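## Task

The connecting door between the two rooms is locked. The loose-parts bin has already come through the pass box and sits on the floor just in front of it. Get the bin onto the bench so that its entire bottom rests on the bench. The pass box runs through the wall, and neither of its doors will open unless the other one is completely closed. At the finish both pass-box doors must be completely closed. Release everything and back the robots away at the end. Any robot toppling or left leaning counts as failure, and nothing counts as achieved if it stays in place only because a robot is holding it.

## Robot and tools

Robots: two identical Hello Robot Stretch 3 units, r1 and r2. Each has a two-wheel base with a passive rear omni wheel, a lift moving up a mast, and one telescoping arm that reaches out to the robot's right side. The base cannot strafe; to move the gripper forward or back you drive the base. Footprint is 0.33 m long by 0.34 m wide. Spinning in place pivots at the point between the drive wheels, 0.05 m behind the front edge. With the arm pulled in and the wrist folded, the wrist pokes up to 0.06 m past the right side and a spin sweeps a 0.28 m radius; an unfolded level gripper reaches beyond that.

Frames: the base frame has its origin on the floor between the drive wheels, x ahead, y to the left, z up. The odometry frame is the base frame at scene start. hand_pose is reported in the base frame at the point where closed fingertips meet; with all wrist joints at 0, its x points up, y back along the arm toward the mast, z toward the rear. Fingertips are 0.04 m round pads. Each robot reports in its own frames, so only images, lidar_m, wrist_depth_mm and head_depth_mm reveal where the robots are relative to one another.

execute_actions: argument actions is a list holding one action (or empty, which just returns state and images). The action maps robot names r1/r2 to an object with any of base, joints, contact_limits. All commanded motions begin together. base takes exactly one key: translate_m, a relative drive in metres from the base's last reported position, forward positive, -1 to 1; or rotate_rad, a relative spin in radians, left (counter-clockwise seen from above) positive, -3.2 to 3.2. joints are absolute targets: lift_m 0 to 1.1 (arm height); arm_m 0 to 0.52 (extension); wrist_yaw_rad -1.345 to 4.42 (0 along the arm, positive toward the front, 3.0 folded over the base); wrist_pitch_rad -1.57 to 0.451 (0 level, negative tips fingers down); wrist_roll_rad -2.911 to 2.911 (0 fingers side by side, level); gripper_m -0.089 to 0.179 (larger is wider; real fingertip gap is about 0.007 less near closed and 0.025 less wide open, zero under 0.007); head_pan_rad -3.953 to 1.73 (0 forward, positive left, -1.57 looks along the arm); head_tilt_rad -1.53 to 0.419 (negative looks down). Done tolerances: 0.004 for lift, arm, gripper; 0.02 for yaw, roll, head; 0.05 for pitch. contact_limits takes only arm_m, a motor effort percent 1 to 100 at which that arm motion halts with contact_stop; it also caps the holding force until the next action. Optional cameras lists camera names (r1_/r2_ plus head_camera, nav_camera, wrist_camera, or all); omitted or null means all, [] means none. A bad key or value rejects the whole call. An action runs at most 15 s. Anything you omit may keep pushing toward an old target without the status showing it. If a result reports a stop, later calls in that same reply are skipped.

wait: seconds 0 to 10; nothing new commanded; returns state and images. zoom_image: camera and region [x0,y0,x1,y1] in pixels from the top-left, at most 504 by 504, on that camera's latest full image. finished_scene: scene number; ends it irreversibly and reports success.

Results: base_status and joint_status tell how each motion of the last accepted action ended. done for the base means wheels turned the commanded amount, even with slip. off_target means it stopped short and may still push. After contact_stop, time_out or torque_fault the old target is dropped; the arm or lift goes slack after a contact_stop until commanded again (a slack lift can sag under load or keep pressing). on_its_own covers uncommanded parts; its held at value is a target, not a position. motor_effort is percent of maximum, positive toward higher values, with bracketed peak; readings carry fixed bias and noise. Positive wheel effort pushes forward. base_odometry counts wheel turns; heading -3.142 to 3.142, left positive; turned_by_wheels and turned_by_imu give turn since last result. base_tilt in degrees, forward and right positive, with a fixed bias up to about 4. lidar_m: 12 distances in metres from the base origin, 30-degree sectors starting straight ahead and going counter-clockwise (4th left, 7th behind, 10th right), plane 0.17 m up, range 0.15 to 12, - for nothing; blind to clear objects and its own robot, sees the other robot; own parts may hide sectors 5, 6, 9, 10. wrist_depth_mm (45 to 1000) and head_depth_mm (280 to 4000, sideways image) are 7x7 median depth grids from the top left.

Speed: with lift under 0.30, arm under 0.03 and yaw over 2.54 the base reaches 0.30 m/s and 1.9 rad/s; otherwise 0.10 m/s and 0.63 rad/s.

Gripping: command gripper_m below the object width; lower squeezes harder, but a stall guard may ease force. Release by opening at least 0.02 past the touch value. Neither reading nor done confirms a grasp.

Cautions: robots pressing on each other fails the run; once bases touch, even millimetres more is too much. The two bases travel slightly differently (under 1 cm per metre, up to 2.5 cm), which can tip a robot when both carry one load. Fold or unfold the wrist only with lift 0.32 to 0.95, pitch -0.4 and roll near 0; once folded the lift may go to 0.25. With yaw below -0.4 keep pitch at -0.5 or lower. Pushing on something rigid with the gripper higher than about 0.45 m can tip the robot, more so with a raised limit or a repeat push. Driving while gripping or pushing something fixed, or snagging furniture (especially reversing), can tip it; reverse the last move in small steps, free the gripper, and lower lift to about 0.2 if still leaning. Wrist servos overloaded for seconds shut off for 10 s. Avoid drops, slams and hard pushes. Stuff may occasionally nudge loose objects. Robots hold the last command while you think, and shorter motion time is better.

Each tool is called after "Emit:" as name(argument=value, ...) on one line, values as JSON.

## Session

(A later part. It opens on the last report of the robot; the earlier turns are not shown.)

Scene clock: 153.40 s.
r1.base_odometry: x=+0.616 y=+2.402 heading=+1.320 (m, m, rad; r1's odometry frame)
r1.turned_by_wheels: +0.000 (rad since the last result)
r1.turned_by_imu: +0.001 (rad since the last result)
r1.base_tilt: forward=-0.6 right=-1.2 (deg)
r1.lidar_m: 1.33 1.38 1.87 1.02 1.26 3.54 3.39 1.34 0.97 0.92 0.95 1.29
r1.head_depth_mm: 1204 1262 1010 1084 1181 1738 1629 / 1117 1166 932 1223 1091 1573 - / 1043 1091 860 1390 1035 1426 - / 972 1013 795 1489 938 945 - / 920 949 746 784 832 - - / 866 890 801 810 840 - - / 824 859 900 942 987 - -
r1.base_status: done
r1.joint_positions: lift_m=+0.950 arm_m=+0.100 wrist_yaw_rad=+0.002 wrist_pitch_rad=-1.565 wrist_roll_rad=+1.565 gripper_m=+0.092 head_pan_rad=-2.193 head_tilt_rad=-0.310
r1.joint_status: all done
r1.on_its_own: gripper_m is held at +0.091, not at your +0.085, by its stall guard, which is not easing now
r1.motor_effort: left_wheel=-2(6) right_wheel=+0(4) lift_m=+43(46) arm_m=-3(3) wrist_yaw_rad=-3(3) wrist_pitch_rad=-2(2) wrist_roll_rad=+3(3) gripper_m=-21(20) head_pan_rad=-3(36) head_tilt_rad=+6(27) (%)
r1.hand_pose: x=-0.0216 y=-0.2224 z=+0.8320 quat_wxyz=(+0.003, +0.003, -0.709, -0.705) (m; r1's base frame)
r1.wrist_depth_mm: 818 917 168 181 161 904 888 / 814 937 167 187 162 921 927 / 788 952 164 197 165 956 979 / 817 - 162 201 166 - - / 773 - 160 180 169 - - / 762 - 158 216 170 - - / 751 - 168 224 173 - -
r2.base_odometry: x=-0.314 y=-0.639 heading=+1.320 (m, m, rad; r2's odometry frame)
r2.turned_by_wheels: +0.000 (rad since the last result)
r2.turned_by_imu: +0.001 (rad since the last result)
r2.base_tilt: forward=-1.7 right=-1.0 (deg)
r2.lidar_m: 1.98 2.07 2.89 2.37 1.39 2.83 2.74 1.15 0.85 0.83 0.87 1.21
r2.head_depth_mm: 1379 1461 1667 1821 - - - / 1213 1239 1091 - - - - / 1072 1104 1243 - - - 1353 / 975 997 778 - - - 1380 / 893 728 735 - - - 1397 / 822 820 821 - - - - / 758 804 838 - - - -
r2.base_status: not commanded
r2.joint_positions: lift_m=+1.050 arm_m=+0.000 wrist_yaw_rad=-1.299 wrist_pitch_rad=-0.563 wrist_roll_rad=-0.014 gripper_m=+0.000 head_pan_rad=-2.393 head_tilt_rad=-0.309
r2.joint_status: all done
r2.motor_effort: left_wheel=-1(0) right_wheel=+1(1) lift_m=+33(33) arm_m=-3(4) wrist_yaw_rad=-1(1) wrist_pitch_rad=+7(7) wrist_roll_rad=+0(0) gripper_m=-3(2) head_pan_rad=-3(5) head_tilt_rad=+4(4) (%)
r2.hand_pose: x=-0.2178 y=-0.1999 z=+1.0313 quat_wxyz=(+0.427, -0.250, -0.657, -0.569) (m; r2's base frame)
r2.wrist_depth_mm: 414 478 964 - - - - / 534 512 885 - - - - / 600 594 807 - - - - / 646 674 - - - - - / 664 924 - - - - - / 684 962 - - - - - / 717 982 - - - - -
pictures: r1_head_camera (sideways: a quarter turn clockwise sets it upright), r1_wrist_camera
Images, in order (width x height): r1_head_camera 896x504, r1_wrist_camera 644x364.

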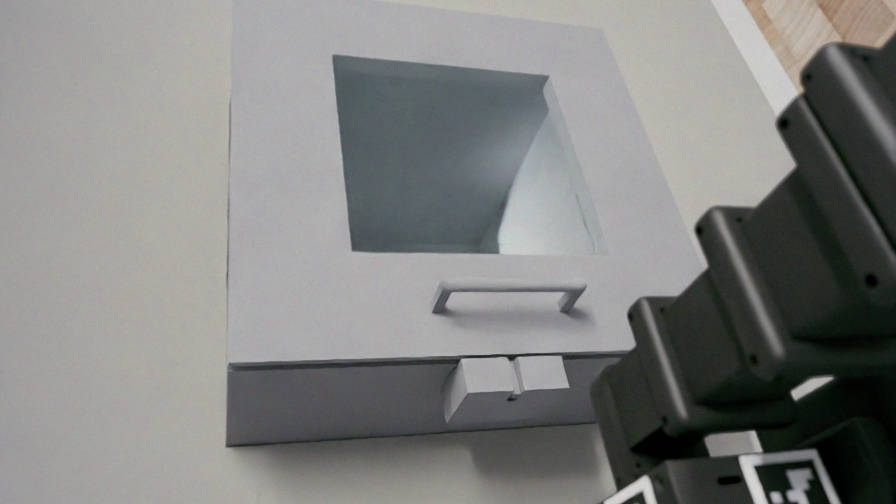

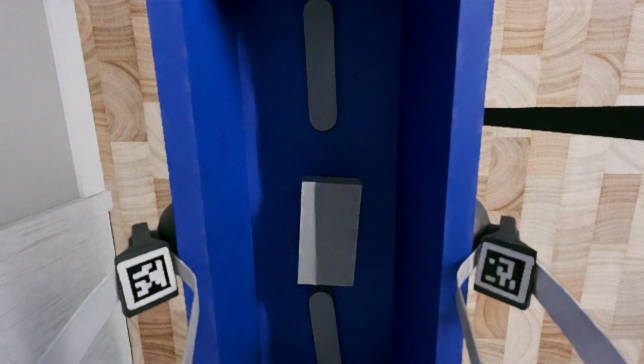

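Emit:
execute_actions(actions=[{"r1":{"base":{"rotate_rad":2.37},"joints":{"head_pan_rad":-0.6,"head_tilt_rad":-0.6}},"r2":{"base":{"translate_m":-0.17},"joints":{"lift_m":0.6,"head_pan_rad":-2.2}}}], cameras=["r1_head_camera","r2_head_camera"])

Emit:
zoom_image(camera="r2_head_camera", region=[170, 230, 670, 460])

Emit:
execute_actions(actions=[{"r1":{"base":{"translate_m":0.79},"joints":{"head_pan_rad":-0.8,"head_tilt_rad":-0.8}}}], cameras=["r1_head_camera"])

Scene clock: 173.97 s.
r1.base_odometry: x=+0.616 y=+2.402 heading=-2.594 (m, m, rad; r1's odometry frame)
r1.turned_by_wheels: +2.370 (rad since the last result)
r1.turned_by_imu: +2.385 (rad since the last result)
r1.base_tilt: forward=-0.7 right=-1.2 (deg)
r1.lidar_m: 1.26 3.41 1.90 1.09 0.94 0.92 1.06 1.33 1.33 1.54 2.66 1.02
r1.head_depth_mm: 2841 3041 3174 2318 1836 1494 1277 / 2846 3089 3184 2300 1819 1505 1275 / 2929 2088 1386 1986 1719 1501 1271 / 2975 2088 1244 2067 1746 1497 1272 / 3048 2094 1310 2152 1819 1497 1269 / 3093 3266 1306 2220 1819 1491 1269 / 3177 3414 1311 2224 1802 1496 1272
r1.base_status: done
r1.joint_positions: lift_m=+0.950 arm_m=+0.100 wrist_yaw_rad=+0.002 wrist_pitch_rad=-1.565 wrist_roll_rad=+1.565 gripper_m=+0.092 head_pan_rad=-0.607 head_tilt_rad=-0.593
r1.joint_status: all done
r1.on_its_own: gripper_m is held at +0.091, not at your +0.085, by its stall guard, which is not easing now
r1.motor_effort: left_wheel=-3(10) right_wheel=+2(5) lift_m=+43(43) arm_m=-3(3) wrist_yaw_rad=-3(4) wrist_pitch_rad=-2(2) wrist_roll_rad=+3(3) gripper_m=-21(20) head_pan_rad=+3(37) head_tilt_rad=-5(31) (%)
r1.hand_pose: x=-0.0216 y=-0.2224 z=+0.8320 quat_wxyz=(+0.003, +0.003, -0.709, -0.705) (m; r1's base frame)
r1.wrist_depth_mm: 901 924 168 182 161 902 907 / 944 925 166 187 162 934 918 / 985 984 164 195 165 951 966 / - - 161 200 166 - - / - - 160 179 168 - - / - - 158 219 171 - - / - - 168 226 173 - -
r2.base_odometry: x=-0.356 y=-0.804 heading=+1.320 (m, m, rad; r2's odometry frame)
r2.turned_by_wheels: +0.000 (rad since the last result)
r2.turned_by_imu: +0.001 (rad since the last result)
r2.base_tilt: forward=-1.6 right=-0.9 (deg)
r2.lidar_m: 2.15 2.25 3.13 1.75 1.77 2.65 2.57 1.14 0.85 0.82 0.86 1.20
r2.head_depth_mm: 1030 1069 898 989 1082 1697 1451 / 953 985 801 1184 986 1548 1450 / 888 911 731 1344 921 1392 1429 / 832 851 663 714 795 1246 1341 / 779 636 639 677 745 1090 1257 / 734 755 776 826 915 1042 1146 / 693 732 782 837 897 969 1053
r2.base_status: done
r2.joint_positions: lift_m=+0.600 arm_m=+0.000 wrist_yaw_rad=-1.299 wrist_pitch_rad=-0.563 wrist_roll_rad=-0.014 gripper_m=+0.000 head_pan_rad=-2.207 head_tilt_rad=-0.309
r2.joint_status: all done
r2.motor_effort: left_wheel=+1(3) right_wheel=+2(2) lift_m=+20(32) arm_m=-3(4) wrist_yaw_rad=-1(1) wrist_pitch_rad=+7(7) wrist_roll_rad=+0(0) gripper_m=-2(3) head_pan_rad=+5(26) head_tilt_rad=+3(4) (%)
r2.hand_pose: x=-0.2177 y=-0.1999 z=+0.5818 quat_wxyz=(+0.427, -0.250, -0.657, -0.570) (m; r2's base frame)
r2.wrist_depth_mm: 593 769 - - - - - / 605 805 - - - - - / 624 821 - - - - - / 642 867 - - - - - / 661 861 910 - 895 906 920 / 674 772 780 - 794 794 779 / 670 690 699 688 691 689 700
pictures: r1_head_camera (sideways: a quarter turn clockwise sets it upright), r2_head_camera (sideways: a quarter turn clockwise sets it upright)
Images, in order (width x height): r1_head_camera 896x504, r2_head_camera 896x504.

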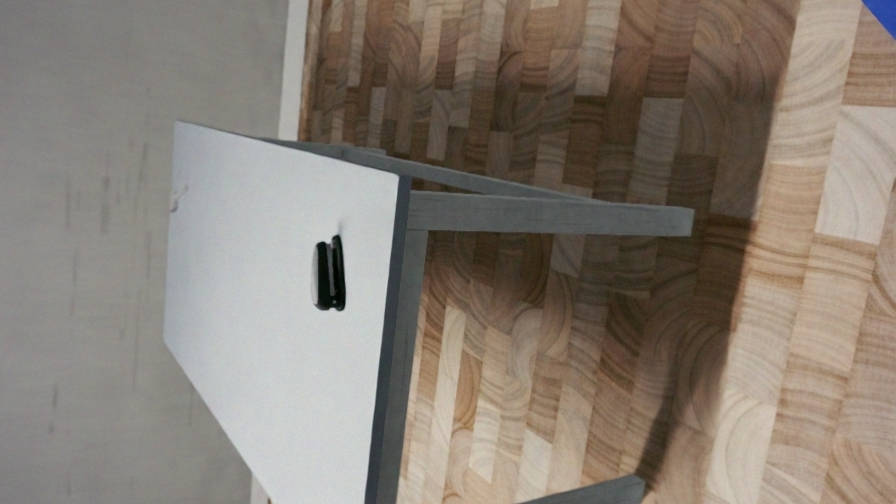

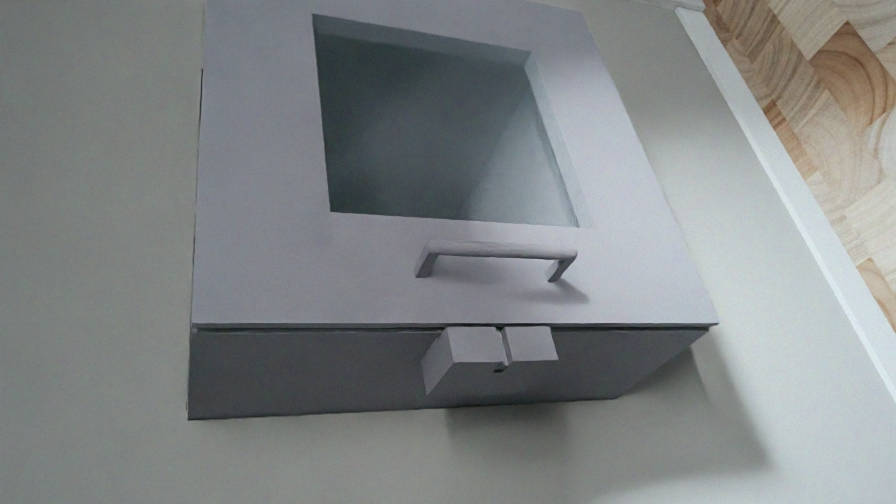

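Region (170, 230, 670, 460) of r2_head_camera's 896x504 image, scaled by 1.008, with more detail than that image has; it fills the top 232 rows of this view, and the rest is white.

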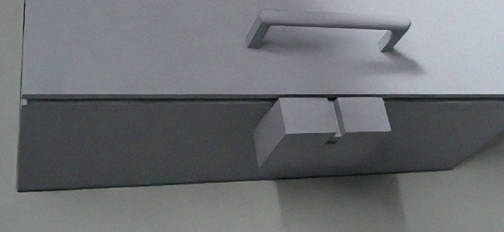

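Scene clock: 182.80 s.
r1.base_odometry: x=-0.058 y=+1.991 heading=-2.594 (m, m, rad; r1's odometry frame)
r1.turned_by_wheels: +0.000 (rad since the last result)
r1.turned_by_imu: +0.003 (rad since the last result)
r1.base_tilt: forward=-0.6 right=-1.3 (deg)
r1.lidar_m: 3.26 2.87 2.86 1.73 1.49 1.49 1.70 1.88 1.89 0.59 0.78 0.50
r1.head_depth_mm: 2375 1155 902 719 668 464 450 / 1625 1155 899 738 703 455 413 / 1631 1166 905 739 706 1328 1114 / 1622 1159 901 737 710 1325 1170 / 1631 1162 905 738 713 1325 1173 / 2566 1212 904 737 719 1012 1151 / 2539 2739 2140 740 719 1302 1166
r1.base_status: done
r1.joint_positions: lift_m=+0.950 arm_m=+0.100 wrist_yaw_rad=+0.002 wrist_pitch_rad=-1.565 wrist_roll_rad=+1.565 gripper_m=+0.092 head_pan_rad=-0.793 head_tilt_rad=-0.790
r1.joint_status: all done
r1.on_its_own: gripper_m is held at +0.091, not at your +0.085, by its stall guard, which is not easing now
r1.motor_effort: left_wheel=-3(6) right_wheel=+2(5) lift_m=+43(43) arm_m=-3(3) wrist_yaw_rad=-3(3) wrist_pitch_rad=-2(1) wrist_roll_rad=+3(3) gripper_m=-21(21) head_pan_rad=-3(21) head_tilt_rad=-6(28) (%)
r1.hand_pose: x=-0.0216 y=-0.2224 z=+0.8320 quat_wxyz=(+0.003, +0.003, -0.709, -0.705) (m; r1's base frame)
r1.wrist_depth_mm: 897 889 169 182 160 884 877 / 925 956 166 188 162 885 901 / 960 968 164 196 164 959 941 / 524 654 162 200 166 - - / - 856 160 180 168 - - / - - 158 218 171 - - / 320 - 169 224 173 - -
r2.base_odometry: x=-0.356 y=-0.804 heading=+1.320 (m, m, rad; r2's odometry frame)
r2.turned_by_wheels: +0.000 (rad since the last result)
r2.turned_by_imu: +0.001 (rad since the last result)
r2.base_tilt: forward=-1.7 right=-1.0 (deg)
r2.lidar_m: 2.15 2.24 3.13 1.75 1.76 2.66 2.57 1.14 0.85 0.83 0.86 1.20
r2.head_depth_mm: 1037 1066 898 992 1075 1689 1444 / 956 980 797 1195 985 1554 1438 / 884 911 731 1351 920 1395 1432 / 830 853 664 717 791 1251 1345 / 778 639 638 678 743 1090 1250 / 734 756 773 829 923 1051 1142 / 691 734 784 835 897 967 1048
r2.base_status: not commanded
r2.joint_positions: lift_m=+0.600 arm_m=+0.000 wrist_yaw_rad=-1.299 wrist_pitch_rad=-0.563 wrist_roll_rad=-0.014 gripper_m=+0.000 head_pan_rad=-2.207 head_tilt_rad=-0.309
r2.joint_status: not commanded
r2.motor_effort: left_wheel=+0(0) right_wheel=+1(1) lift_m=+20(20) arm_m=-3(3) wrist_yaw_rad=-1(1) wrist_pitch_rad=+8(7) wrist_roll_rad=+0(0) gripper_m=-2(2) head_pan_rad=+4(5) head_tilt_rad=+4(4) (%)
r2.hand_pose: x=-0.2177 y=-0.1999 z=+0.5818 quat_wxyz=(+0.427, -0.250, -0.657, -0.570) (m; r2's base frame)
r2.wrist_depth_mm: 588 770 - - - - - / 602 786 - - - - - / 618 839 - - - - - / 648 877 - - - - - / 672 838 919 - 909 920 908 / 686 786 808 - 793 785 781 / 676 692 694 702 691 690 694
pictures: r1_head_camera (sideways: a quarter turn clockwise sets it upright)
Images, in order (width x height): r1_head_camera 896x504.

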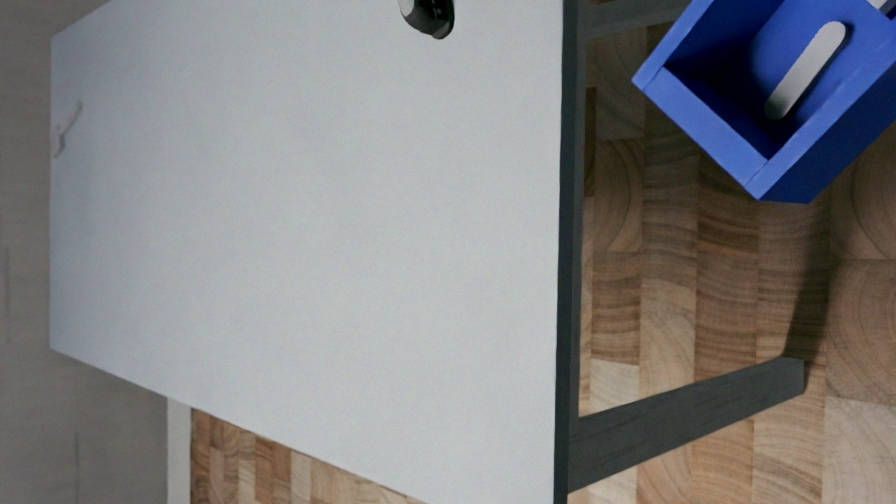

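Emit:
execute_actions(actions=[{"r1":{"base":{"rotate_rad":0.78},"joints":{"lift_m":0.98,"head_pan_rad":-1.57,"head_tilt_rad":-0.8}}}], cameras=[])

Emit:
execute_actions(actions=[{"r1":{"base":{"translate_m":0.05},"joints":{"arm_m":0.44}}}], cameras=["r1_head_camera","r1_nav_camera","r1_wrist_camera"])

Scene clock: 194.93 s.
r1.base_odometry: x=-0.058 y=+1.991 heading=-1.814 (m, m, rad; r1's odometry frame)
r1.turned_by_wheels: +0.780 (rad since the last result)
r1.turned_by_imu: +0.784 (rad since the last result)
r1.base_tilt: forward=-0.5 right=-1.3 (deg)
r1.lidar_m: 2.87 2.14 1.55 1.49 1.54 1.96 1.88 1.95 0.59 1.46 0.50 2.99
r1.head_depth_mm: 2409 - - - - 464 411 / 1632 1265 - - 439 470 415 / 1631 1265 - - - 468 417 / 1642 1163 904 759 - 463 424 / 1645 1161 902 740 654 473 448 / 2534 1267 902 738 654 455 448 / 2541 2721 2164 740 731 1280 1133
r1.base_status: done
r1.joint_positions: lift_m=+0.980 arm_m=+0.100 wrist_yaw_rad=+0.002 wrist_pitch_rad=-1.565 wrist_roll_rad=+1.565 gripper_m=+0.092 head_pan_rad=-1.563 head_tilt_rad=-0.790
r1.joint_status: all done
r1.on_its_own: gripper_m is held at +0.091, not at your +0.085, by its stall guard, which is not easing now
r1.motor_effort: left_wheel=-4(9) right_wheel=+1(4) lift_m=+43(48) arm_m=-3(3) wrist_yaw_rad=-3(3) wrist_pitch_rad=-1(2) wrist_roll_rad=+3(3) gripper_m=-20(21) head_pan_rad=-3(38) head_tilt_rad=-6(6) (%)
r1.hand_pose: x=-0.0216 y=-0.2224 z=+0.8620 quat_wxyz=(+0.003, +0.003, -0.709, -0.705) (m; r1's base frame)
r1.wrist_depth_mm: 246 905 168 182 161 932 896 / 251 961 166 188 163 982 949 / 258 - 164 196 163 - - / 265 - 161 200 166 - - / 274 350 159 181 168 - - / 285 - 158 217 171 - - / 296 421 168 227 173 - -
r2.base_odometry: x=-0.356 y=-0.804 heading=+1.320 (m, m, rad; r2's odometry frame)
r2.turned_by_wheels: +0.000 (rad since the last result)
r2.turned_by_imu: +0.000 (rad since the last result)
r2.base_tilt: forward=-1.7 right=-0.9 (deg)
r2.lidar_m: 2.15 2.25 3.14 1.75 1.77 2.65 2.58 1.14 0.85 0.82 0.86 1.20
r2.head_depth_mm: 1024 1069 895 999 1082 1696 1442 / 951 977 799 1194 983 1552 1445 / 888 913 733 1344 922 1388 1438 / 830 847 665 714 789 1253 1357 / 779 639 639 677 748 1087 1260 / 734 757 773 828 922 1050 1149 / 691 736 782 835 900 966 1054
r2.base_status: not commanded
r2.joint_positions: lift_m=+0.600 arm_m=+0.000 wrist_yaw_rad=-1.299 wrist_pitch_rad=-0.563 wrist_roll_rad=-0.014 gripper_m=+0.000 head_pan_rad=-2.207 head_tilt_rad=-0.309
r2.joint_status: not commanded
r2.motor_effort: left_wheel=+0(0) right_wheel=+1(0) lift_m=+19(20) arm_m=-3(4) wrist_yaw_rad=-1(1) wrist_pitch_rad=+8(7) wrist_roll_rad=+0(0) gripper_m=-2(3) head_pan_rad=+4(5) head_tilt_rad=+3(4) (%)
r2.hand_pose: x=-0.2177 y=-0.1999 z=+0.5818 quat_wxyz=(+0.427, -0.250, -0.657, -0.570) (m; r2's base frame)
r2.wrist_depth_mm: 585 774 - - - - - / 598 797 - - - - - / 621 812 - - - - - / 641 855 - - - - - / 679 852 915 - 897 919 913 / 667 775 796 - 781 788 792 / 663 693 699 691 699 705 700
pictures: none
No camera images: the call's "cameras" was empty. Leave "cameras" out to get every camera's image.

Scene clock: 198.63 s.
r1.base_odometry: x=-0.070 y=+1.942 heading=-1.814 (m, m, rad; r1's odometry frame)
r1.turned_by_wheels: +0.000 (rad since the last result)
r1.turned_by_imu: +0.000 (rad since the last result)
r1.base_tilt: forward=-0.6 right=-1.1 (deg)
r1.lidar_m: 2.82 2.14 1.55 1.49 1.55 2.02 1.93 0.65 0.63 1.64 0.48 2.93
r1.head_depth_mm: 1450 1134 899 699 704 1333 1170 / - 1261 725 650 711 1328 1170 / - - 712 683 713 1325 1169 / 1634 1163 731 658 716 1319 1166 / 2424 1167 730 661 720 1300 1174 / 2543 2729 905 740 727 1254 1167 / 2560 2741 2198 1734 1472 1327 1170
r1.base_status: done
r1.joint_positions: lift_m=+0.980 arm_m=+0.440 wrist_yaw_rad=+0.002 wrist_pitch_rad=-1.565 wrist_roll_rad=+1.565 gripper_m=+0.092 head_pan_rad=-1.563 head_tilt_rad=-0.790
r1.joint_status: all done
r1.on_its_own: gripper_m is held at +0.091, not at your +0.085, by its stall guard, which is not easing now
r1.motor_effort: left_wheel=-3(7) right_wheel=+1(4) lift_m=+43(43) arm_m=+3(1) wrist_yaw_rad=-2(3) wrist_pitch_rad=-2(2) wrist_roll_rad=+3(3) gripper_m=-21(21) head_pan_rad=-3(3) head_tilt_rad=-6(7) (%)
r1.hand_pose: x=-0.0216 y=-0.5619 z=+0.8620 quat_wxyz=(+0.003, +0.002, -0.709, -0.705) (m; r1's base frame)
r1.wrist_depth_mm: 238 234 169 182 161 235 907 / 246 242 166 187 162 116 953 / 252 253 163 196 164 119 - / 262 261 162 200 166 - - / 272 270 159 180 168 - - / 283 - 158 217 171 - - / 294 294 169 226 172 - -
r2.base_odometry: x=-0.356 y=-0.804 heading=+1.320 (m, m, rad; r2's odometry frame)
r2.turned_by_wheels: +0.000 (rad since the last result)
r2.turned_by_imu: +0.000 (rad since the last result)
r2.base_tilt: forward=-1.7 right=-0.9 (deg)
r2.lidar_m: 2.15 2.26 3.12 1.75 1.77 2.65 2.58 1.14 0.85 0.82 0.86 1.20
r2.head_depth_mm: 1030 1064 897 996 1080 1701 1446 / 953 981 800 1182 987 1560 1446 / 887 914 731 1348 921 1407 1435 / 829 852 665 715 791 1238 1347 / 780 639 639 677 744 1086 1253 / 732 754 772 828 916 1051 1140 / 693 736 782 835 897 963 1052
r2.base_status: not commanded
r2.joint_positions: lift_m=+0.600 arm_m=+0.000 wrist_yaw_rad=-1.299 wrist_pitch_rad=-0.563 wrist_roll_rad=-0.014 gripper_m=+0.000 head_pan_rad=-2.207 head_tilt_rad=-0.309
r2.joint_status: not commanded
r2.motor_effort: left_wheel=+0(0) right_wheel=+2(0) lift_m=+20(20) arm_m=-4(4) wrist_yaw_rad=-1(1) wrist_pitch_rad=+7(7) wrist_roll_rad=+0(0) gripper_m=-3(3) head_pan_rad=+4(3) head_tilt_rad=+4(4) (%)
r2.hand_pose: x=-0.2177 y=-0.1999 z=+0.5818 quat_wxyz=(+0.427, -0.250, -0.657, -0.570) (m; r2's base frame)
r2.wrist_depth_mm: 591 776 - - - - - / 608 804 - - - - - / 617 829 - - - - - / 644 871 - - - - - / 656 845 914 - 893 890 889 / 673 777 814 - 787 800 776 / 677 701 685 699 687 694 692
pictures: r1_head_camera (sideways: a quarter turn clockwise sets it upright), r1_nav_camera (sideways: a quarter turn counterclockwise sets it upright), r1_wrist_camera
Images, in order (width x height): r1_head_camera 896x504, r1_nav_camera 672x504, r1_wrist_camera 644x364.

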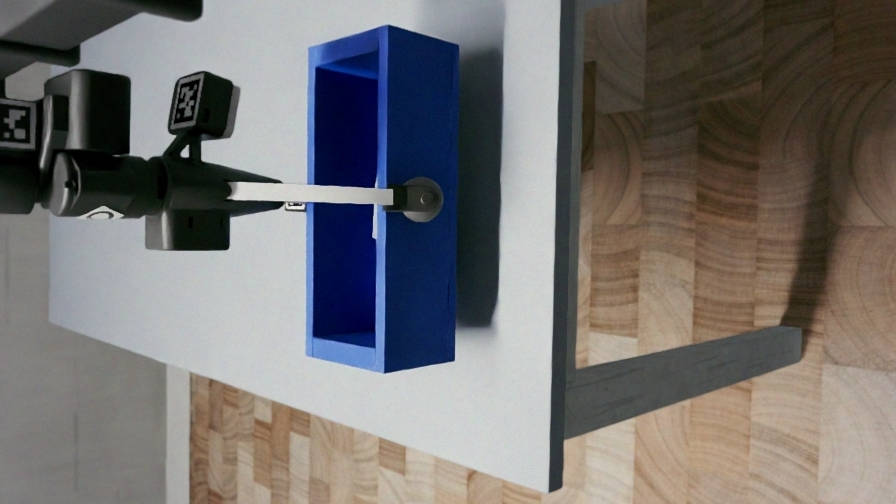

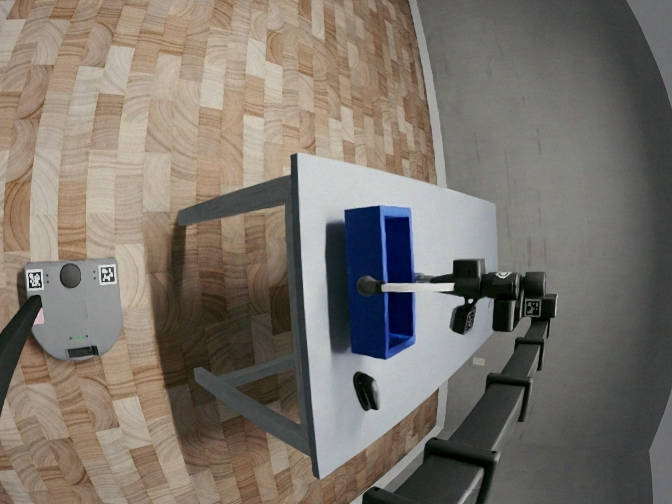

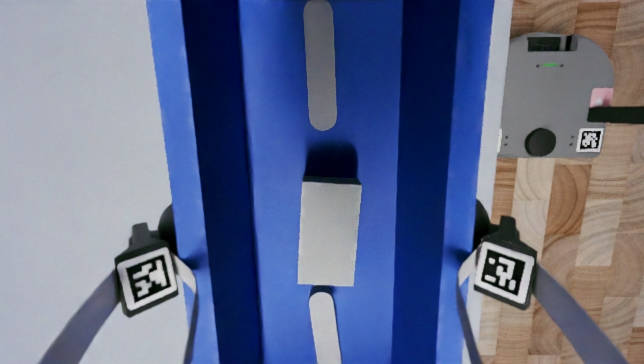

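Emit:
execute_actions(actions=[{"r1":{"joints":{"arm_m":0.48,"lift_m":0.937}}}], cameras=["r1_head_camera"])

Scene clock: 202.43 s.
r1.base_odometry: x=-0.070 y=+1.942 heading=-1.814 (m, m, rad; r1's odometry frame)
r1.turned_by_wheels: +0.000 (rad since the last result)
r1.turned_by_imu: +0.000 (rad since the last result)
r1.base_tilt: forward=-0.6 right=-1.1 (deg)
r1.lidar_m: 2.82 2.14 1.55 1.49 1.54 2.01 1.93 0.65 0.63 1.64 0.48 2.93
r1.head_depth_mm: - - 871 719 707 1320 1168 / - 1157 900 689 711 1321 1164 / - - 777 701 713 1322 1171 / 1630 1212 781 694 718 1326 1168 / 2418 1167 782 697 722 1297 1171 / 2536 2705 903 740 729 1255 1170 / 2540 2739 2238 1722 1465 1329 1172
r1.base_status: not commanded
r1.joint_positions: lift_m=+0.937 arm_m=+0.480 wrist_yaw_rad=+0.002 wrist_pitch_rad=-1.565 wrist_roll_rad=+1.565 gripper_m=+0.092 head_pan_rad=-1.563 head_tilt_rad=-0.790
r1.joint_status: all done
r1.on_its_own: gripper_m is held at +0.091, not at your +0.085, by its stall guard, which is not easing now
r1.motor_effort: left_wheel=-3(3) right_wheel=+2(1) lift_m=+34(39) arm_m=+3(0) wrist_yaw_rad=-2(3) wrist_pitch_rad=-2(2) wrist_roll_rad=+2(2) gripper_m=-20(21) head_pan_rad=-3(3) head_tilt_rad=-6(6) (%)
r1.hand_pose: x=-0.0216 y=-0.6019 z=+0.8193 quat_wxyz=(+0.003, +0.002, -0.709, -0.705) (m; r1's base frame)
r1.wrist_depth_mm: 196 195 168 181 159 194 197 / 204 202 166 186 162 201 200 / 211 210 163 196 164 209 209 / 219 219 162 201 166 216 964 / 228 224 159 179 168 222 - / 237 - 157 218 170 235 - / 244 243 168 224 173 242 -
r2.base_odometry: x=-0.356 y=-0.804 heading=+1.320 (m, m, rad; r2's odometry frame)
r2.turned_by_wheels: +0.000 (rad since the last result)
r2.turned_by_imu: +0.000 (rad since the last result)
r2.base_tilt: forward=-1.6 right=-1.0 (deg)
r2.lidar_m: 2.16 2.25 3.13 1.75 1.77 2.66 2.57 1.14 0.85 0.82 0.86 1.21
r2.head_depth_mm: 1026 1062 904 997 1082 1704 1441 / 954 983 799 1186 982 1552 1439 / 888 911 732 1336 920 1393 1421 / 827 850 667 716 791 1244 1343 / 776 639 639 676 746 1088 1257 / 735 753 773 826 923 1045 1141 / 694 735 783 834 899 963 1051
r2.base_status: not commanded
r2.joint_positions: lift_m=+0.600 arm_m=+0.000 wrist_yaw_rad=-1.299 wrist_pitch_rad=-0.563 wrist_roll_rad=-0.014 gripper_m=+0.000 head_pan_rad=-2.207 head_tilt_rad=-0.309
r2.joint_status: not commanded
r2.motor_effort: left_wheel=+0(0) right_wheel=+0(0) lift_m=+20(20) arm_m=-4(4) wrist_yaw_rad=-1(1) wrist_pitch_rad=+8(7) wrist_roll_rad=+0(1) gripper_m=-2(2) head_pan_rad=+5(4) head_tilt_rad=+4(3) (%)
r2.hand_pose: x=-0.2177 y=-0.1999 z=+0.5818 quat_wxyz=(+0.427, -0.250, -0.657, -0.570) (m; r2's base frame)
r2.wrist_depth_mm: 591 754 - - - - - / 604 794 - - - - - / 618 839 - - - - - / 640 857 - - - - - / 659 844 909 - 894 894 913 / 668 781 799 - 783 792 783 / 681 693 695 690 689 682 689
pictures: r1_head_camera (sideways: a quarter turn clockwise sets it upright)
Images, in order (width x height): r1_head_camera 896x504.

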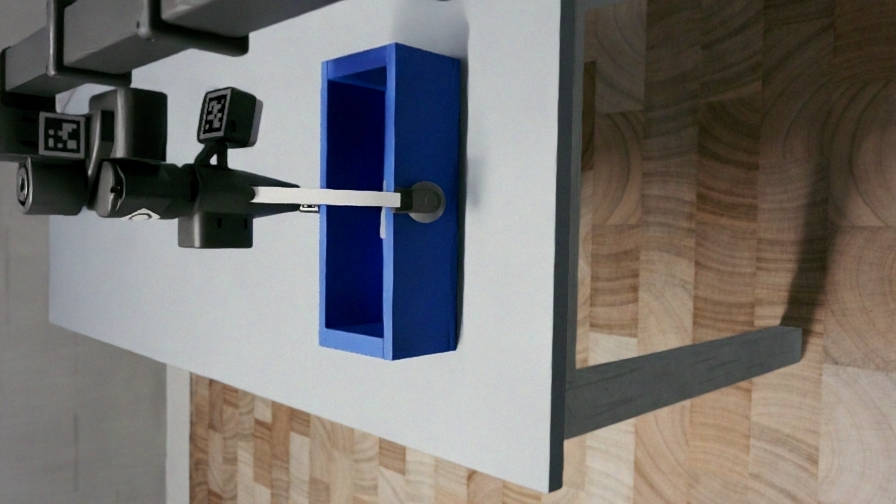

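Emit:
execute_actions(actions=[{"r1":{"joints":{"lift_m":0.931}}}], cameras=[])

Emit:
execute_actions(actions=[{"r1":{"joints":{"gripper_m":0.179}}}], cameras=[])

Emit:
execute_actions(actions=[{"r1":{"joints":{"lift_m":1.06}}}], cameras=[])

Emit:
execute_actions(actions=[{"r1":{"joints":{"arm_m":0.0}}}], cameras=["r1_head_camera","r1_nav_camera"])

Scene clock: 208.37 s.
r1.base_odometry: x=-0.070 y=+1.942 heading=-1.814 (m, m, rad; r1's odometry frame)
r1.turned_by_wheels: +0.000 (rad since the last result)
r1.turned_by_imu: +0.000 (rad since the last result)
r1.base_tilt: forward=-0.6 right=-1.2 (deg)
r1.lidar_m: 2.82 2.15 1.55 1.49 1.54 2.01 1.93 0.65 0.63 1.64 0.48 2.94
r1.head_depth_mm: - - 884 719 707 1327 1165 / - 1150 899 691 709 1323 1165 / - - 782 698 714 1329 1168 / 1620 1211 903 696 718 1327 1168 / 2387 1158 905 699 723 1299 1165 / 2541 2723 903 740 728 1256 1169 / 2531 2733 2210 1715 1467 1327 1168
r1.base_status: not commanded
r1.joint_positions: lift_m=+0.932 arm_m=+0.480 wrist_yaw_rad=+0.002 wrist_pitch_rad=-1.570 wrist_roll_rad=+1.565 gripper_m=+0.092 head_pan_rad=-1.563 head_tilt_rad=-0.790
r1.joint_status: lift_m contact_stop (moved -0.005 of -0.006)
r1.on_its_own: gripper_m is held at +0.091, not at your +0.085, by its stall guard, which is not easing now; lift_m is slack since a contact_stop, until your next command for it
r1.motor_effort: left_wheel=-4(4) right_wheel=+2(2) lift_m=+33(34) arm_m=+1(3) wrist_yaw_rad=-3(2) wrist_pitch_rad=+0(2) wrist_roll_rad=+2(2) gripper_m=-21(22) head_pan_rad=-3(3) head_tilt_rad=-6(6) (%)
r1.hand_pose: x=-0.0216 y=-0.6007 z=+0.8147 quat_wxyz=(+0.003, +0.002, -0.707, -0.707) (m; r1's base frame)
r1.wrist_depth_mm: 195 191 171 181 157 192 194 / 200 199 169 188 161 197 199 / 209 207 167 195 161 205 205 / 215 213 164 201 163 213 980 / 222 221 163 180 165 220 - / 232 - 162 217 167 232 - / 238 240 160 225 171 238 -
r2.base_odometry: x=-0.356 y=-0.804 heading=+1.320 (m, m, rad; r2's odometry frame)
r2.turned_by_wheels: +0.000 (rad since the last result)
r2.turned_by_imu: +0.000 (rad since the last result)
r2.base_tilt: forward=-1.7 right=-0.9 (deg)
r2.lidar_m: 2.15 2.25 3.14 1.75 1.77 2.66 2.57 1.14 0.85 0.83 0.86 1.20
r2.head_depth_mm: 1029 1066 899 993 1082 1696 1444 / 950 980 797 1192 984 1559 1447 / 888 914 730 1346 923 1403 1434 / 827 855 669 715 788 1244 1341 / 778 638 639 677 745 1089 1259 / 734 756 776 827 920 1048 1146 / 692 736 782 836 894 965 1049
r2.base_status: not commanded
r2.joint_positions: lift_m=+0.600 arm_m=+0.000 wrist_yaw_rad=-1.299 wrist_pitch_rad=-0.563 wrist_roll_rad=-0.014 gripper_m=+0.000 head_pan_rad=-2.207 head_tilt_rad=-0.309
r2.joint_status: not commanded
r2.motor_effort: left_wheel=+0(0) right_wheel=+2(0) lift_m=+20(20) arm_m=-4(3) wrist_yaw_rad=-1(1) wrist_pitch_rad=+7(7) wrist_roll_rad=+0(0) gripper_m=-2(2) head_pan_rad=+5(4) head_tilt_rad=+4(4) (%)
r2.hand_pose: x=-0.2177 y=-0.1999 z=+0.5818 quat_wxyz=(+0.427, -0.250, -0.657, -0.570) (m; r2's base frame)
r2.wrist_depth_mm: 590 762 - - - - - / 604 786 - - - - - / 620 838 - - - - - / 650 854 - - - - - / 665 837 899 - 900 906 895 / 682 793 781 - 792 776 788 / 672 708 688 709 701 693 697
pictures: none
No camera images: the call's "cameras" was empty. Leave "cameras" out to get every camera's image.

not run: a stop came earlier in this reply.

not run: a stop came earlier in this reply.

not run: a stop came earlier in this reply.

Emit:
execute_actions(actions=[{"r1":{"joints":{"gripper_m":0.179}}}], cameras=[])

Emit:
execute_actions(actions=[{"r1":{"joints":{"lift_m":1.06}}}], cameras=[])

Emit:
execute_actions(actions=[{"r1":{"joints":{"arm_m":0.0}}}], cameras=["r1_head_camera","r1_nav_camera"])

Scene clock: 212.60 s.
r1.base_odometry: x=-0.070 y=+1.942 heading=-1.814 (m, m, rad; r1's odometry frame)
r1.turned_by_wheels: +0.000 (rad since the last result)
r1.turned_by_imu: +0.000 (rad since the last result)
r1.base_tilt: forward=-0.5 right=-1.2 (deg)
r1.lidar_m: 2.81 2.15 1.55 1.49 1.55 2.01 1.94 0.65 0.63 1.64 0.48 2.93
r1.head_depth_mm: 2393 - 886 719 705 1319 1169 / - 1157 901 688 710 1318 1170 / - - 779 689 712 1323 1168 / 1637 1206 907 694 717 1330 1168 / 2408 1164 903 696 722 1303 1170 / 2531 2716 904 741 727 1254 1173 / 2513 2719 2201 1713 1462 1326 1167
r1.base_status: not commanded
r1.joint_positions: lift_m=+0.932 arm_m=+0.480 wrist_yaw_rad=+0.002 wrist_pitch_rad=-1.568 wrist_roll_rad=+1.565 gripper_m=+0.179 head_pan_rad=-1.563 head_tilt_rad=-0.790
r1.joint_status: all done
r1.on_its_own: lift_m is slack since a contact_stop, until your next command for it
r1.motor_effort: left_wheel=-3(4) right_wheel=+2(2) lift_m=+33(33) arm_m=+1(1) wrist_yaw_rad=-2(2) wrist_pitch_rad=-1(1) wrist_roll_rad=+3(3) gripper_m=+0(88) head_pan_rad=-3(3) head_tilt_rad=-6(6) (%)
r1.hand_pose: x=-0.0216 y=-0.6011 z=+0.8147 quat_wxyz=(+0.003, +0.002, -0.708, -0.706) (m; r1's base frame)
r1.wrist_depth_mm: 193 192 166 182 162 190 193 / 200 198 165 187 164 197 199 / 207 205 162 195 166 204 205 / 216 213 162 200 167 211 960 / 221 223 159 180 170 216 - / - 230 158 217 171 229 - / 243 240 157 225 174 238 -
r2.base_odometry: x=-0.356 y=-0.804 heading=+1.320 (m, m, rad; r2's odometry frame)
r2.turned_by_wheels: +0.000 (rad since the last result)
r2.turned_by_imu: +0.000 (rad since the last result)
r2.base_tilt: forward=-1.7 right=-0.9 (deg)
r2.lidar_m: 2.15 2.25 3.13 1.76 1.77 2.66 2.57 1.14 0.85 0.83 0.86 1.20
r2.head_depth_mm: 1029 1063 900 993 1083 1724 1444 / 952 980 801 1188 986 1546 1449 / 888 917 731 1344 929 1389 1440 / 830 851 666 716 789 1246 1348 / 777 637 641 678 746 1090 1250 / 732 756 772 827 918 1045 1138 / 696 736 781 835 897 968 1054
r2.base_status: not commanded
r2.joint_positions: lift_m=+0.600 arm_m=+0.000 wrist_yaw_rad=-1.299 wrist_pitch_rad=-0.563 wrist_roll_rad=-0.014 gripper_m=+0.000 head_pan_rad=-2.207 head_tilt_rad=-0.309
r2.joint_status: not commanded
r2.motor_effort: left_wheel=+0(0) right_wheel=+1(0) lift_m=+20(20) arm_m=-4(3) wrist_yaw_rad=-1(1) wrist_pitch_rad=+7(8) wrist_roll_rad=+0(0) gripper_m=-2(3) head_pan_rad=+4(4) head_tilt_rad=+4(4) (%)
r2.hand_pose: x=-0.2177 y=-0.1999 z=+0.5818 quat_wxyz=(+0.427, -0.250, -0.657, -0.570) (m; r2's base frame)
r2.wrist_depth_mm: 589 766 - - - - - / 603 790 - - - - - / 626 822 - - - - - / 640 862 - - - - - / 666 838 879 - 898 917 892 / 666 781 799 - 790 772 788 / 667 699 702 692 707 697 696
pictures: none
No camera images: the call's "cameras" was empty. Leave "cameras" out to get every camera's image.

Scene clock: 214.60 s.
r1.base_odometry: x=-0.070 y=+1.942 heading=-1.814 (m, m, rad; r1's odometry frame)
r1.turned_by_wheels: +0.000 (rad since the last result)
r1.turned_by_imu: +0.000 (rad since the last result)
r1.base_tilt: forward=-0.7 right=-1.2 (deg)
r1.lidar_m: 2.82 2.14 1.55 1.49 1.54 2.01 1.93 0.65 0.63 1.64 0.48 2.93
r1.head_depth_mm: 1624 1162 899 716 706 1330 1166 / 2384 1161 904 689 710 1319 1170 / - 1137 842 692 717 1326 1169 / 1623 1164 904 695 719 1323 1167 / 2418 1162 903 696 722 1295 1169 / 2533 2730 902 742 728 1252 1166 / 2542 2770 2213 1719 1468 1327 1174
r1.base_status: not commanded
r1.joint_positions: lift_m=+1.060 arm_m=+0.480 wrist_yaw_rad=+0.002 wrist_pitch_rad=-1.568 wrist_roll_rad=+1.565 gripper_m=+0.179 head_pan_rad=-1.563 head_tilt_rad=-0.790
r1.joint_status: all done
r1.motor_effort: left_wheel=-3(3) right_wheel=+2(1) lift_m=+38(40) arm_m=+1(1) wrist_yaw_rad=-3(3) wrist_pitch_rad=-1(1) wrist_roll_rad=+3(3) gripper_m=+1(0) head_pan_rad=-3(2) head_tilt_rad=-6(6) (%)
r1.hand_pose: x=-0.0216 y=-0.6011 z=+0.9422 quat_wxyz=(+0.003, +0.002, -0.708, -0.706) (m; r1's base frame)
r1.wrist_depth_mm: 311 312 306 259 304 310 - / 321 320 313 309 316 316 - / 332 336 332 321 328 334 - / 346 344 339 328 338 - - / 353 357 357 346 351 356 - / 369 370 368 343 360 - - / 388 386 383 292 379 - -
r2.base_odometry: x=-0.356 y=-0.804 heading=+1.320 (m, m, rad; r2's odometry frame)
r2.turned_by_wheels: +0.000 (rad since the last result)
r2.turned_by_imu: +0.000 (rad since the last result)
r2.base_tilt: forward=-1.7 right=-1.0 (deg)
r2.lidar_m: 2.15 2.25 3.14 1.75 1.77 2.66 2.57 1.14 0.85 0.82 0.86 1.21
r2.head_depth_mm: 1031 1065 902 992 1079 1693 1447 / 956 984 798 1184 987 1558 1439 / 886 918 733 1346 923 1387 1433 / 829 853 665 714 791 1250 1342 / 777 637 640 677 745 1095 1258 / 733 755 772 827 924 1052 1146 / 691 735 783 838 896 971 1046
r2.base_status: not commanded
r2.joint_positions: lift_m=+0.600 arm_m=+0.000 wrist_yaw_rad=-1.299 wrist_pitch_rad=-0.563 wrist_roll_rad=-0.014 gripper_m=+0.000 head_pan_rad=-2.207 head_tilt_rad=-0.309
r2.joint_status: not commanded
r2.motor_effort: left_wheel=+0(0) right_wheel=+2(1) lift_m=+20(20) arm_m=-4(4) wrist_yaw_rad=-1(1) wrist_pitch_rad=+7(7) wrist_roll_rad=+0(0) gripper_m=-2(2) head_pan_rad=+4(4) head_tilt_rad=+4(3) (%)
r2.hand_pose: x=-0.2177 y=-0.1999 z=+0.5818 quat_wxyz=(+0.427, -0.250, -0.657, -0.570) (m; r2's base frame)
r2.wrist_depth_mm: 583 770 - - - - - / 603 794 - - - - - / 624 812 - - - - - / 640 867 - - - - - / 656 854 919 - 886 898 901 / 672 775 798 - 783 780 779 / 683 697 695 698 706 696 698
pictures: none
No camera images: the call's "cameras" was empty. Leave "cameras" out to get every camera's image.

Scene clock: 219.30 s.
r1.base_odometry: x=-0.070 y=+1.942 heading=-1.814 (m, m, rad; r1's odometry frame)
r1.turned_by_wheels: +0.000 (rad since the last result)
r1.turned_by_imu: +0.000 (rad since the last result)
r1.base_tilt: forward=-0.6 right=-1.2 (deg)
r1.lidar_m: 2.82 2.13 1.56 1.49 1.54 2.01 1.93 0.65 0.63 1.64 0.48 2.93
r1.head_depth_mm: - - - - - 1281 1169 / - - - - - - 1140 / - - - - - - 1128 / 1634 1162 907 695 - - 1156 / 2402 1168 904 697 669 - 1152 / 2544 2731 905 741 727 1247 1174 / 2541 2732 2206 1721 1463 1326 1174
r1.base_status: not commanded
r1.joint_positions: lift_m=+1.060 arm_m=+0.002 wrist_yaw_rad=+0.002 wrist_pitch_rad=-1.568 wrist_roll_rad=+1.565 gripper_m=+0.179 head_pan_rad=-1.563 head_tilt_rad=-0.790
r1.joint_status: all done
joint sent to its limit — the command would take r1.arm_m past its lower limit, so that joint was sent only as far as its limit.
r1.motor_effort: left_wheel=-3(3) right_wheel=+2(2) lift_m=+39(38) arm_m=-3(5) wrist_yaw_rad=-3(2) wrist_pitch_rad=-1(1) wrist_roll_rad=+3(3) gripper_m=+0(0) head_pan_rad=-3(3) head_tilt_rad=-6(6) (%)
r1.hand_pose: x=-0.0216 y=-0.1230 z=+0.9422 quat_wxyz=(+0.003, +0.002, -0.708, -0.706) (m; r1's base frame)
r1.wrist_depth_mm: - - - - - - - / 395 - - - - - - / 375 - - - - - - / 358 - - - - - - / 363 734 - - - - - / 372 - - - - - - / 397 - - - - - -
r2.base_odometry: x=-0.356 y=-0.804 heading=+1.320 (m, m, rad; r2's odometry frame)
r2.turned_by_wheels: +0.000 (rad since the last result)
r2.turned_by_imu: +0.000 (rad since the last result)
r2.base_tilt: forward=-1.7 right=-0.8 (deg)
r2.lidar_m: 2.15 2.26 3.14 1.75 1.77 2.65 2.57 1.14 0.85 0.83 0.86 1.20
r2.head_depth_mm: 1034 1064 896 999 1084 1696 1447 / 957 984 800 1197 988 1555 1445 / 886 911 733 1345 921 1384 1434 / 832 849 664 716 794 1246 1346 / 781 637 640 680 743 1088 1254 / 733 756 772 826 919 1048 1149 / 693 734 784 836 899 966 1051
r2.base_status: not commanded
r2.joint_positions: lift_m=+0.600 arm_m=+0.000 wrist_yaw_rad=-1.299 wrist_pitch_rad=-0.563 wrist_roll_rad=-0.014 gripper_m=+0.000 head_pan_rad=-2.207 head_tilt_rad=-0.309
r2.joint_status: not commanded
r2.motor_effort: left_wheel=+0(0) right_wheel=+0(1) lift_m=+20(20) arm_m=-4(4) wrist_yaw_rad=-1(1) wrist_pitch_rad=+8(7) wrist_roll_rad=+0(0) gripper_m=-2(2) head_pan_rad=+4(4) head_tilt_rad=+3(3) (%)
r2.hand_pose: x=-0.2177 y=-0.1999 z=+0.5818 quat_wxyz=(+0.427, -0.250, -0.657, -0.570) (m; r2's base frame)
r2.wrist_depth_mm: 590 765 - - - - - / 604 790 - - - - - / 626 823 - - - - - / 657 857 - - - - - / 664 863 907 - 910 897 912 / 676 789 791 - 772 792 797 / 665 692 695 703 714 678 700
pictures: r1_head_camera (sideways: a quarter turn clockwise sets it upright), r1_nav_camera (sideways: a quarter turn counterclockwise sets it upright)
Images, in order (width x height): r1_head_camera 896x504, r1_nav_camera 672x504.

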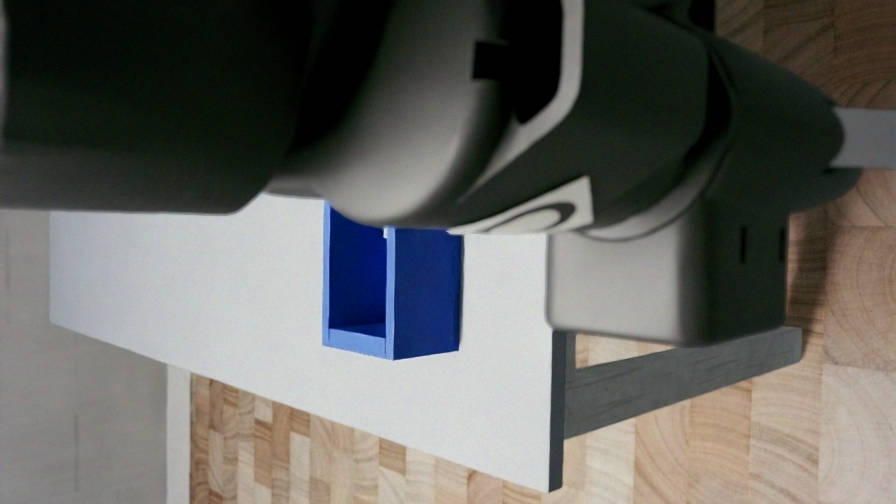

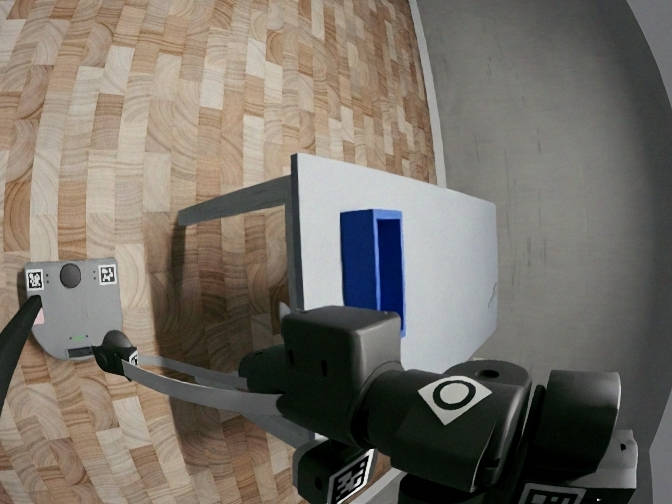

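Emit:
execute_actions(actions=[{"r1":{"base":{"rotate_rad":2.0},"joints":{"gripper_m":0.0,"wrist_roll_rad":0.0,"lift_m":0.75,"arm_m":0.02}}}], cameras=[])

Emit:
execute_actions(actions=[{"r1":{"base":{"translate_m":0.5},"joints":{"wrist_pitch_rad":0.0,"head_tilt_rad":-0.6}}}], cameras=[])

Emit:
execute_actions(actions=[{"r1":{"base":{"rotate_rad":1.11},"joints":{"arm_m":0.2}}}], cameras=["r1_head_camera","r1_wrist_camera"])

Scene clock: 232.97 s.
r1.base_odometry: x=-0.070 y=+1.942 heading=+0.186 (m, m, rad; r1's odometry frame)
r1.turned_by_wheels: +2.000 (rad since the last result)
r1.turned_by_imu: +2.012 (rad since the last result)
r1.base_tilt: forward=-0.6 right=-1.3 (deg)
r1.lidar_m: 1.51 1.89 1.94 1.96 0.88 1.20 0.48 3.01 2.82 2.41 1.61 1.49
r1.head_depth_mm: 2474 2665 2226 1795 1521 1362 - / 2578 2774 2209 1799 1530 1378 - / 2679 2847 2201 1809 1534 1354 - / 2845 2850 2221 1815 1525 1326 1170 / 2567 2697 2214 1806 1531 1329 1174 / 2185 2401 2203 1809 1534 1331 1169 / 1928 2079 2146 1801 1530 1321 1174
r1.base_status: done
r1.joint_positions: lift_m=+0.750 arm_m=+0.020 wrist_yaw_rad=+0.002 wrist_pitch_rad=-1.568 wrist_roll_rad=+0.006 gripper_m=+0.000 head_pan_rad=-1.563 head_tilt_rad=-0.790
r1.joint_status: all done
r1.motor_effort: left_wheel=-3(9) right_wheel=+2(4) lift_m=+29(34) arm_m=+3(3) wrist_yaw_rad=-2(3) wrist_pitch_rad=-1(1) wrist_roll_rad=-3(2) gripper_m=-3(86) head_pan_rad=-2(3) head_tilt_rad=-6(6) (%)
r1.hand_pose: x=-0.0217 y=-0.1412 z=+0.6326 quat_wxyz=(+0.500, +0.498, -0.501, -0.501) (m; r1's base frame)
r1.wrist_depth_mm: 723 719 717 705 730 725 744 / 749 747 748 737 751 765 737 / 778 752 763 758 776 759 765 / 812 804 787 - 788 813 795 / 805 811 815 - 829 833 592 / 834 828 846 859 829 860 874 / 877 878 893 865 905 903 909
r2.base_odometry: x=-0.356 y=-0.804 heading=+1.320 (m, m, rad; r2's odometry frame)
r2.turned_by_wheels: +0.000 (rad since the last result)
r2.turned_by_imu: +0.000 (rad since the last result)
r2.base_tilt: forward=-1.5 right=-1.0 (deg)
r2.lidar_m: 2.15 2.25 3.13 1.76 1.77 2.66 2.57 1.14 0.85 0.82 0.86 1.20
r2.head_depth_mm: 1027 1059 901 993 1079 1708 1443 / 955 985 801 1194 985 1548 1440 / 883 916 730 1340 921 1392 1430 / 828 852 665 716 793 1247 1352 / 775 638 640 677 743 1088 1255 / 733 756 773 824 922 1045 1146 / 694 736 782 839 898 968 1047
r2.base_status: not commanded
r2.joint_positions: lift_m=+0.600 arm_m=+0.000 wrist_yaw_rad=-1.299 wrist_pitch_rad=-0.563 wrist_roll_rad=-0.014 gripper_m=+0.000 head_pan_rad=-2.207 head_tilt_rad=-0.309
r2.joint_status: not commanded
r2.motor_effort: left_wheel=+0(0) right_wheel=+0(1) lift_m=+20(20) arm_m=-3(4) wrist_yaw_rad=-1(1) wrist_pitch_rad=+8(7) wrist_roll_rad=+0(0) gripper_m=-3(2) head_pan_rad=+5(5) head_tilt_rad=+4(3) (%)
r2.hand_pose: x=-0.2177 y=-0.1999 z=+0.5818 quat_wxyz=(+0.427, -0.250, -0.657, -0.570) (m; r2's base frame)
r2.wrist_depth_mm: 585 775 - - - - - / 607 788 - - - - - / 622 827 - - - - - / 642 853 - - - - - / 669 851 898 - 895 895 900 / 682 767 805 - 782 773 793 / 664 680 688 686 698 688 693
pictures: none
No camera images: the call's "cameras" was empty. Leave "cameras" out to get every camera's image.

Scene clock: 239.47 s.
r1.base_odometry: x=+0.421 y=+2.035 heading=+0.186 (m, m, rad; r1's odometry frame)
r1.turned_by_wheels: +0.000 (rad since the last result)
r1.turned_by_imu: +0.002 (rad since the last result)
r1.base_tilt: forward=-0.7 right=-1.2 (deg)
r1.lidar_m: 1.05 1.31 1.73 1.76 2.23 0.94 0.97 3.24 3.00 1.67 1.12 1.04
r1.head_depth_mm: 2578 2780 2978 2278 1804 1484 1276 / 2661 2919 3043 2281 1798 1490 1295 / 2466 2780 2926 2255 1849 1482 - / 2026 2246 2465 2260 1798 1482 1266 / 1720 1864 2022 2120 1801 1482 1262 / 1488 1599 1708 1873 1797 1481 1257 / 1308 1386 1490 1596 1676 1484 1257
r1.base_status: done
r1.joint_positions: lift_m=+0.750 arm_m=+0.020 wrist_yaw_rad=+0.002 wrist_pitch_rad=-0.026 wrist_roll_rad=+0.006 gripper_m=+0.000 head_pan_rad=-1.563 head_tilt_rad=-0.606
r1.joint_status: all done
r1.motor_effort: left_wheel=-3(5) right_wheel=+1(3) lift_m=+29(29) arm_m=+3(3) wrist_yaw_rad=-2(2) wrist_pitch_rad=+7(9) wrist_roll_rad=-2(3) gripper_m=-2(2) head_pan_rad=-3(3) head_tilt_rad=+3(25) (%)
r1.hand_pose: x=-0.0210 y=-0.4202 z=+0.8582 quat_wxyz=(+0.705, +0.010, -0.709, -0.009) (m; r1's base frame)
r1.wrist_depth_mm: 788 - - - - - - / 792 - - - - - - / 825 - - - - - - / 806 - - - - - - / 826 - - - - - - / 817 - - - - - - / 833 - - - - - -
r2.base_odometry: x=-0.356 y=-0.804 heading=+1.320 (m, m, rad; r2's odometry frame)
r2.turned_by_wheels: +0.000 (rad since the last result)
r2.turned_by_imu: +0.000 (rad since the last result)
r2.base_tilt: forward=-1.6 right=-0.9 (deg)
r2.lidar_m: 2.15 2.25 3.16 1.75 1.77 2.66 2.57 1.14 0.85 0.82 0.86 1.20
r2.head_depth_mm: 1032 1063 895 994 1083 1691 1449 / 949 982 799 1182 985 1555 1441 / 885 913 732 1343 920 1390 1429 / 831 849 667 714 791 1253 1349 / 776 638 637 678 746 1089 1250 / 734 757 776 828 920 1045 1146 / 693 738 781 835 900 970 1053
r2.base_status: not commanded
r2.joint_positions: lift_m=+0.600 arm_m=+0.000 wrist_yaw_rad=-1.299 wrist_pitch_rad=-0.563 wrist_roll_rad=-0.014 gripper_m=+0.000 head_pan_rad=-2.207 head_tilt_rad=-0.309
r2.joint_status: not commanded
r2.motor_effort: left_wheel=-1(0) right_wheel=+1(1) lift_m=+20(20) arm_m=-4(3) wrist_yaw_rad=-1(1) wrist_pitch_rad=+7(7) wrist_roll_rad=+0(0) gripper_m=-2(2) head_pan_rad=+5(3) head_tilt_rad=+4(4) (%)
r2.hand_pose: x=-0.2177 y=-0.1999 z=+0.5818 quat_wxyz=(+0.427, -0.250, -0.657, -0.570) (m; r2's base frame)
r2.wrist_depth_mm: 586 759 - - - - - / 607 785 - - - - - / 616 829 - - - - - / 643 881 - - - - - / 670 852 890 - 904 912 915 / 684 784 789 - 790 788 780 / 679 685 692 690 688 692 708
pictures: none
No camera images: the call's "cameras" was empty. Leave "cameras" out to get every camera's image.

Scene clock: 242.20 s.
r1.base_odometry: x=+0.421 y=+2.035 heading=+1.295 (m, m, rad; r1's odometry frame)
r1.turned_by_wheels: +1.110 (rad since the last result)
r1.turned_by_imu: +1.116 (rad since the last result)
r1.base_tilt: forward=-0.6 right=-1.1 (deg)
r1.lidar_m: 1.74 1.78 2.34 0.94 3.33 3.18 3.00 1.56 1.10 1.04 1.06 1.37
r1.head_depth_mm: 666 1348 1303 936 1364 - - / 665 - 1306 937 1338 - 1265 / 664 2959 1241 920 - - 1262 / 666 721 801 918 1381 1484 1268 / 685 764 826 1188 1374 1488 1264 / 876 965 1072 1208 1375 1478 1260 / 876 963 1072 1203 1377 1485 1263
r1.base_status: done
r1.joint_positions: lift_m=+0.750 arm_m=+0.200 wrist_yaw_rad=+0.002 wrist_pitch_rad=-0.025 wrist_roll_rad=+0.006 gripper_m=+0.000 head_pan_rad=-1.563 head_tilt_rad=-0.606
r1.joint_status: all done
r1.motor_effort: left_wheel=-4(10) right_wheel=+1(4) lift_m=+29(28) arm_m=+3(1) wrist_yaw_rad=-2(2) wrist_pitch_rad=+7(7) wrist_roll_rad=-3(2) gripper_m=-3(2) head_pan_rad=-3(3) head_tilt_rad=+3(3) (%)
r1.hand_pose: x=-0.0211 y=-0.6003 z=+0.8584 quat_wxyz=(+0.705, +0.010, -0.709, -0.009) (m; r1's base frame)
r1.wrist_depth_mm: 517 519 322 328 896 686 475 / 548 541 336 343 - 680 476 / 557 565 348 355 939 689 400 / 564 589 361 369 759 585 395 / 597 601 378 - 389 398 409 / 608 626 628 679 407 417 706 / 635 652 678 678 710 741 760
r2.base_odometry: x=-0.356 y=-0.804 heading=+1.320 (m, m, rad; r2's odometry frame)
r2.turned_by_wheels: +0.000 (rad since the last result)
r2.turned_by_imu: +0.000 (rad since the last result)
r2.base_tilt: forward=-1.7 right=-0.9 (deg)
r2.lidar_m: 2.14 2.25 3.13 1.75 1.77 2.66 2.57 1.14 0.85 0.83 0.86 1.21
r2.head_depth_mm: 1032 1067 901 994 1081 1691 1443 / 952 985 802 1189 989 1540 1421 / 888 912 733 1343 925 1392 1426 / 829 850 667 716 794 1248 1342 / 778 638 640 677 747 1087 1249 / 731 756 775 823 920 1049 1155 / 693 736 782 837 900 972 1052
r2.base_status: not commanded
r2.joint_positions: lift_m=+0.600 arm_m=+0.000 wrist_yaw_rad=-1.299 wrist_pitch_rad=-0.563 wrist_roll_rad=-0.014 gripper_m=+0.000 head_pan_rad=-2.207 head_tilt_rad=-0.309
r2.joint_status: not commanded
r2.motor_effort: left_wheel=+0(0) right_wheel=+1(1) lift_m=+20(19) arm_m=-3(4) wrist_yaw_rad=-1(1) wrist_pitch_rad=+7(7) wrist_roll_rad=+0(0) gripper_m=-2(2) head_pan_rad=+4(4) head_tilt_rad=+4(4) (%)
r2.hand_pose: x=-0.2177 y=-0.1999 z=+0.5818 quat_wxyz=(+0.427, -0.250, -0.657, -0.570) (m; r2's base frame)
r2.wrist_depth_mm: 590 760 - - - - - / 600 787 - - - - - / 623 826 - - - - - / 636 851 - - - - - / 653 836 913 - 888 922 899 / 680 772 788 - 782 776 783 / 669 700 688 706 684 703 701
pictures: r1_head_camera (sideways: a quarter turn clockwise sets it upright), r1_wrist_camera
Images, in order (width x height): r1_head_camera 896x504, r1_wrist_camera 644x364.

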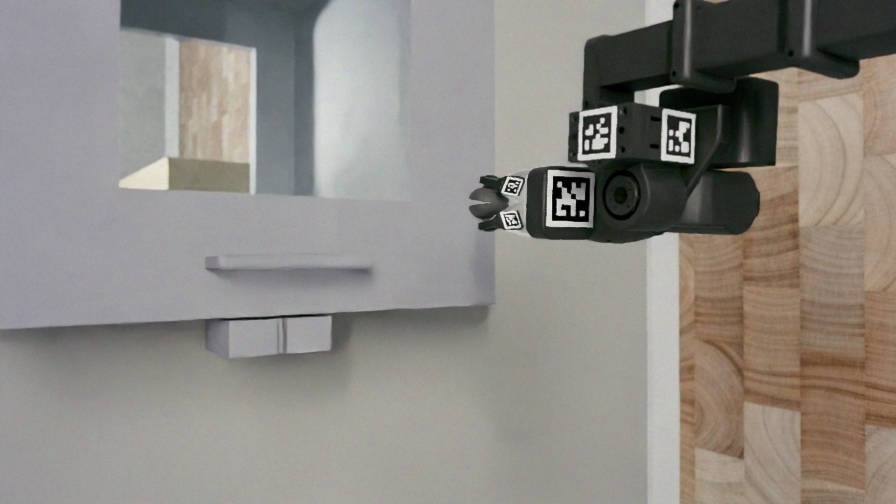

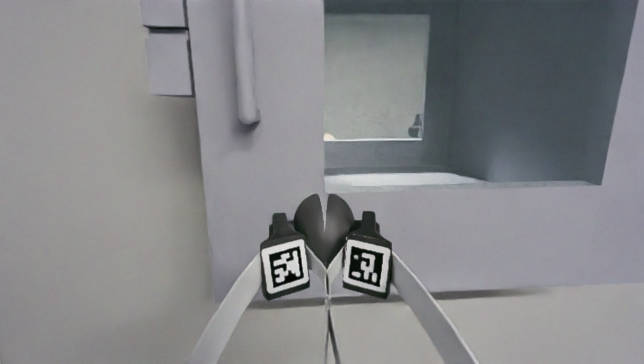

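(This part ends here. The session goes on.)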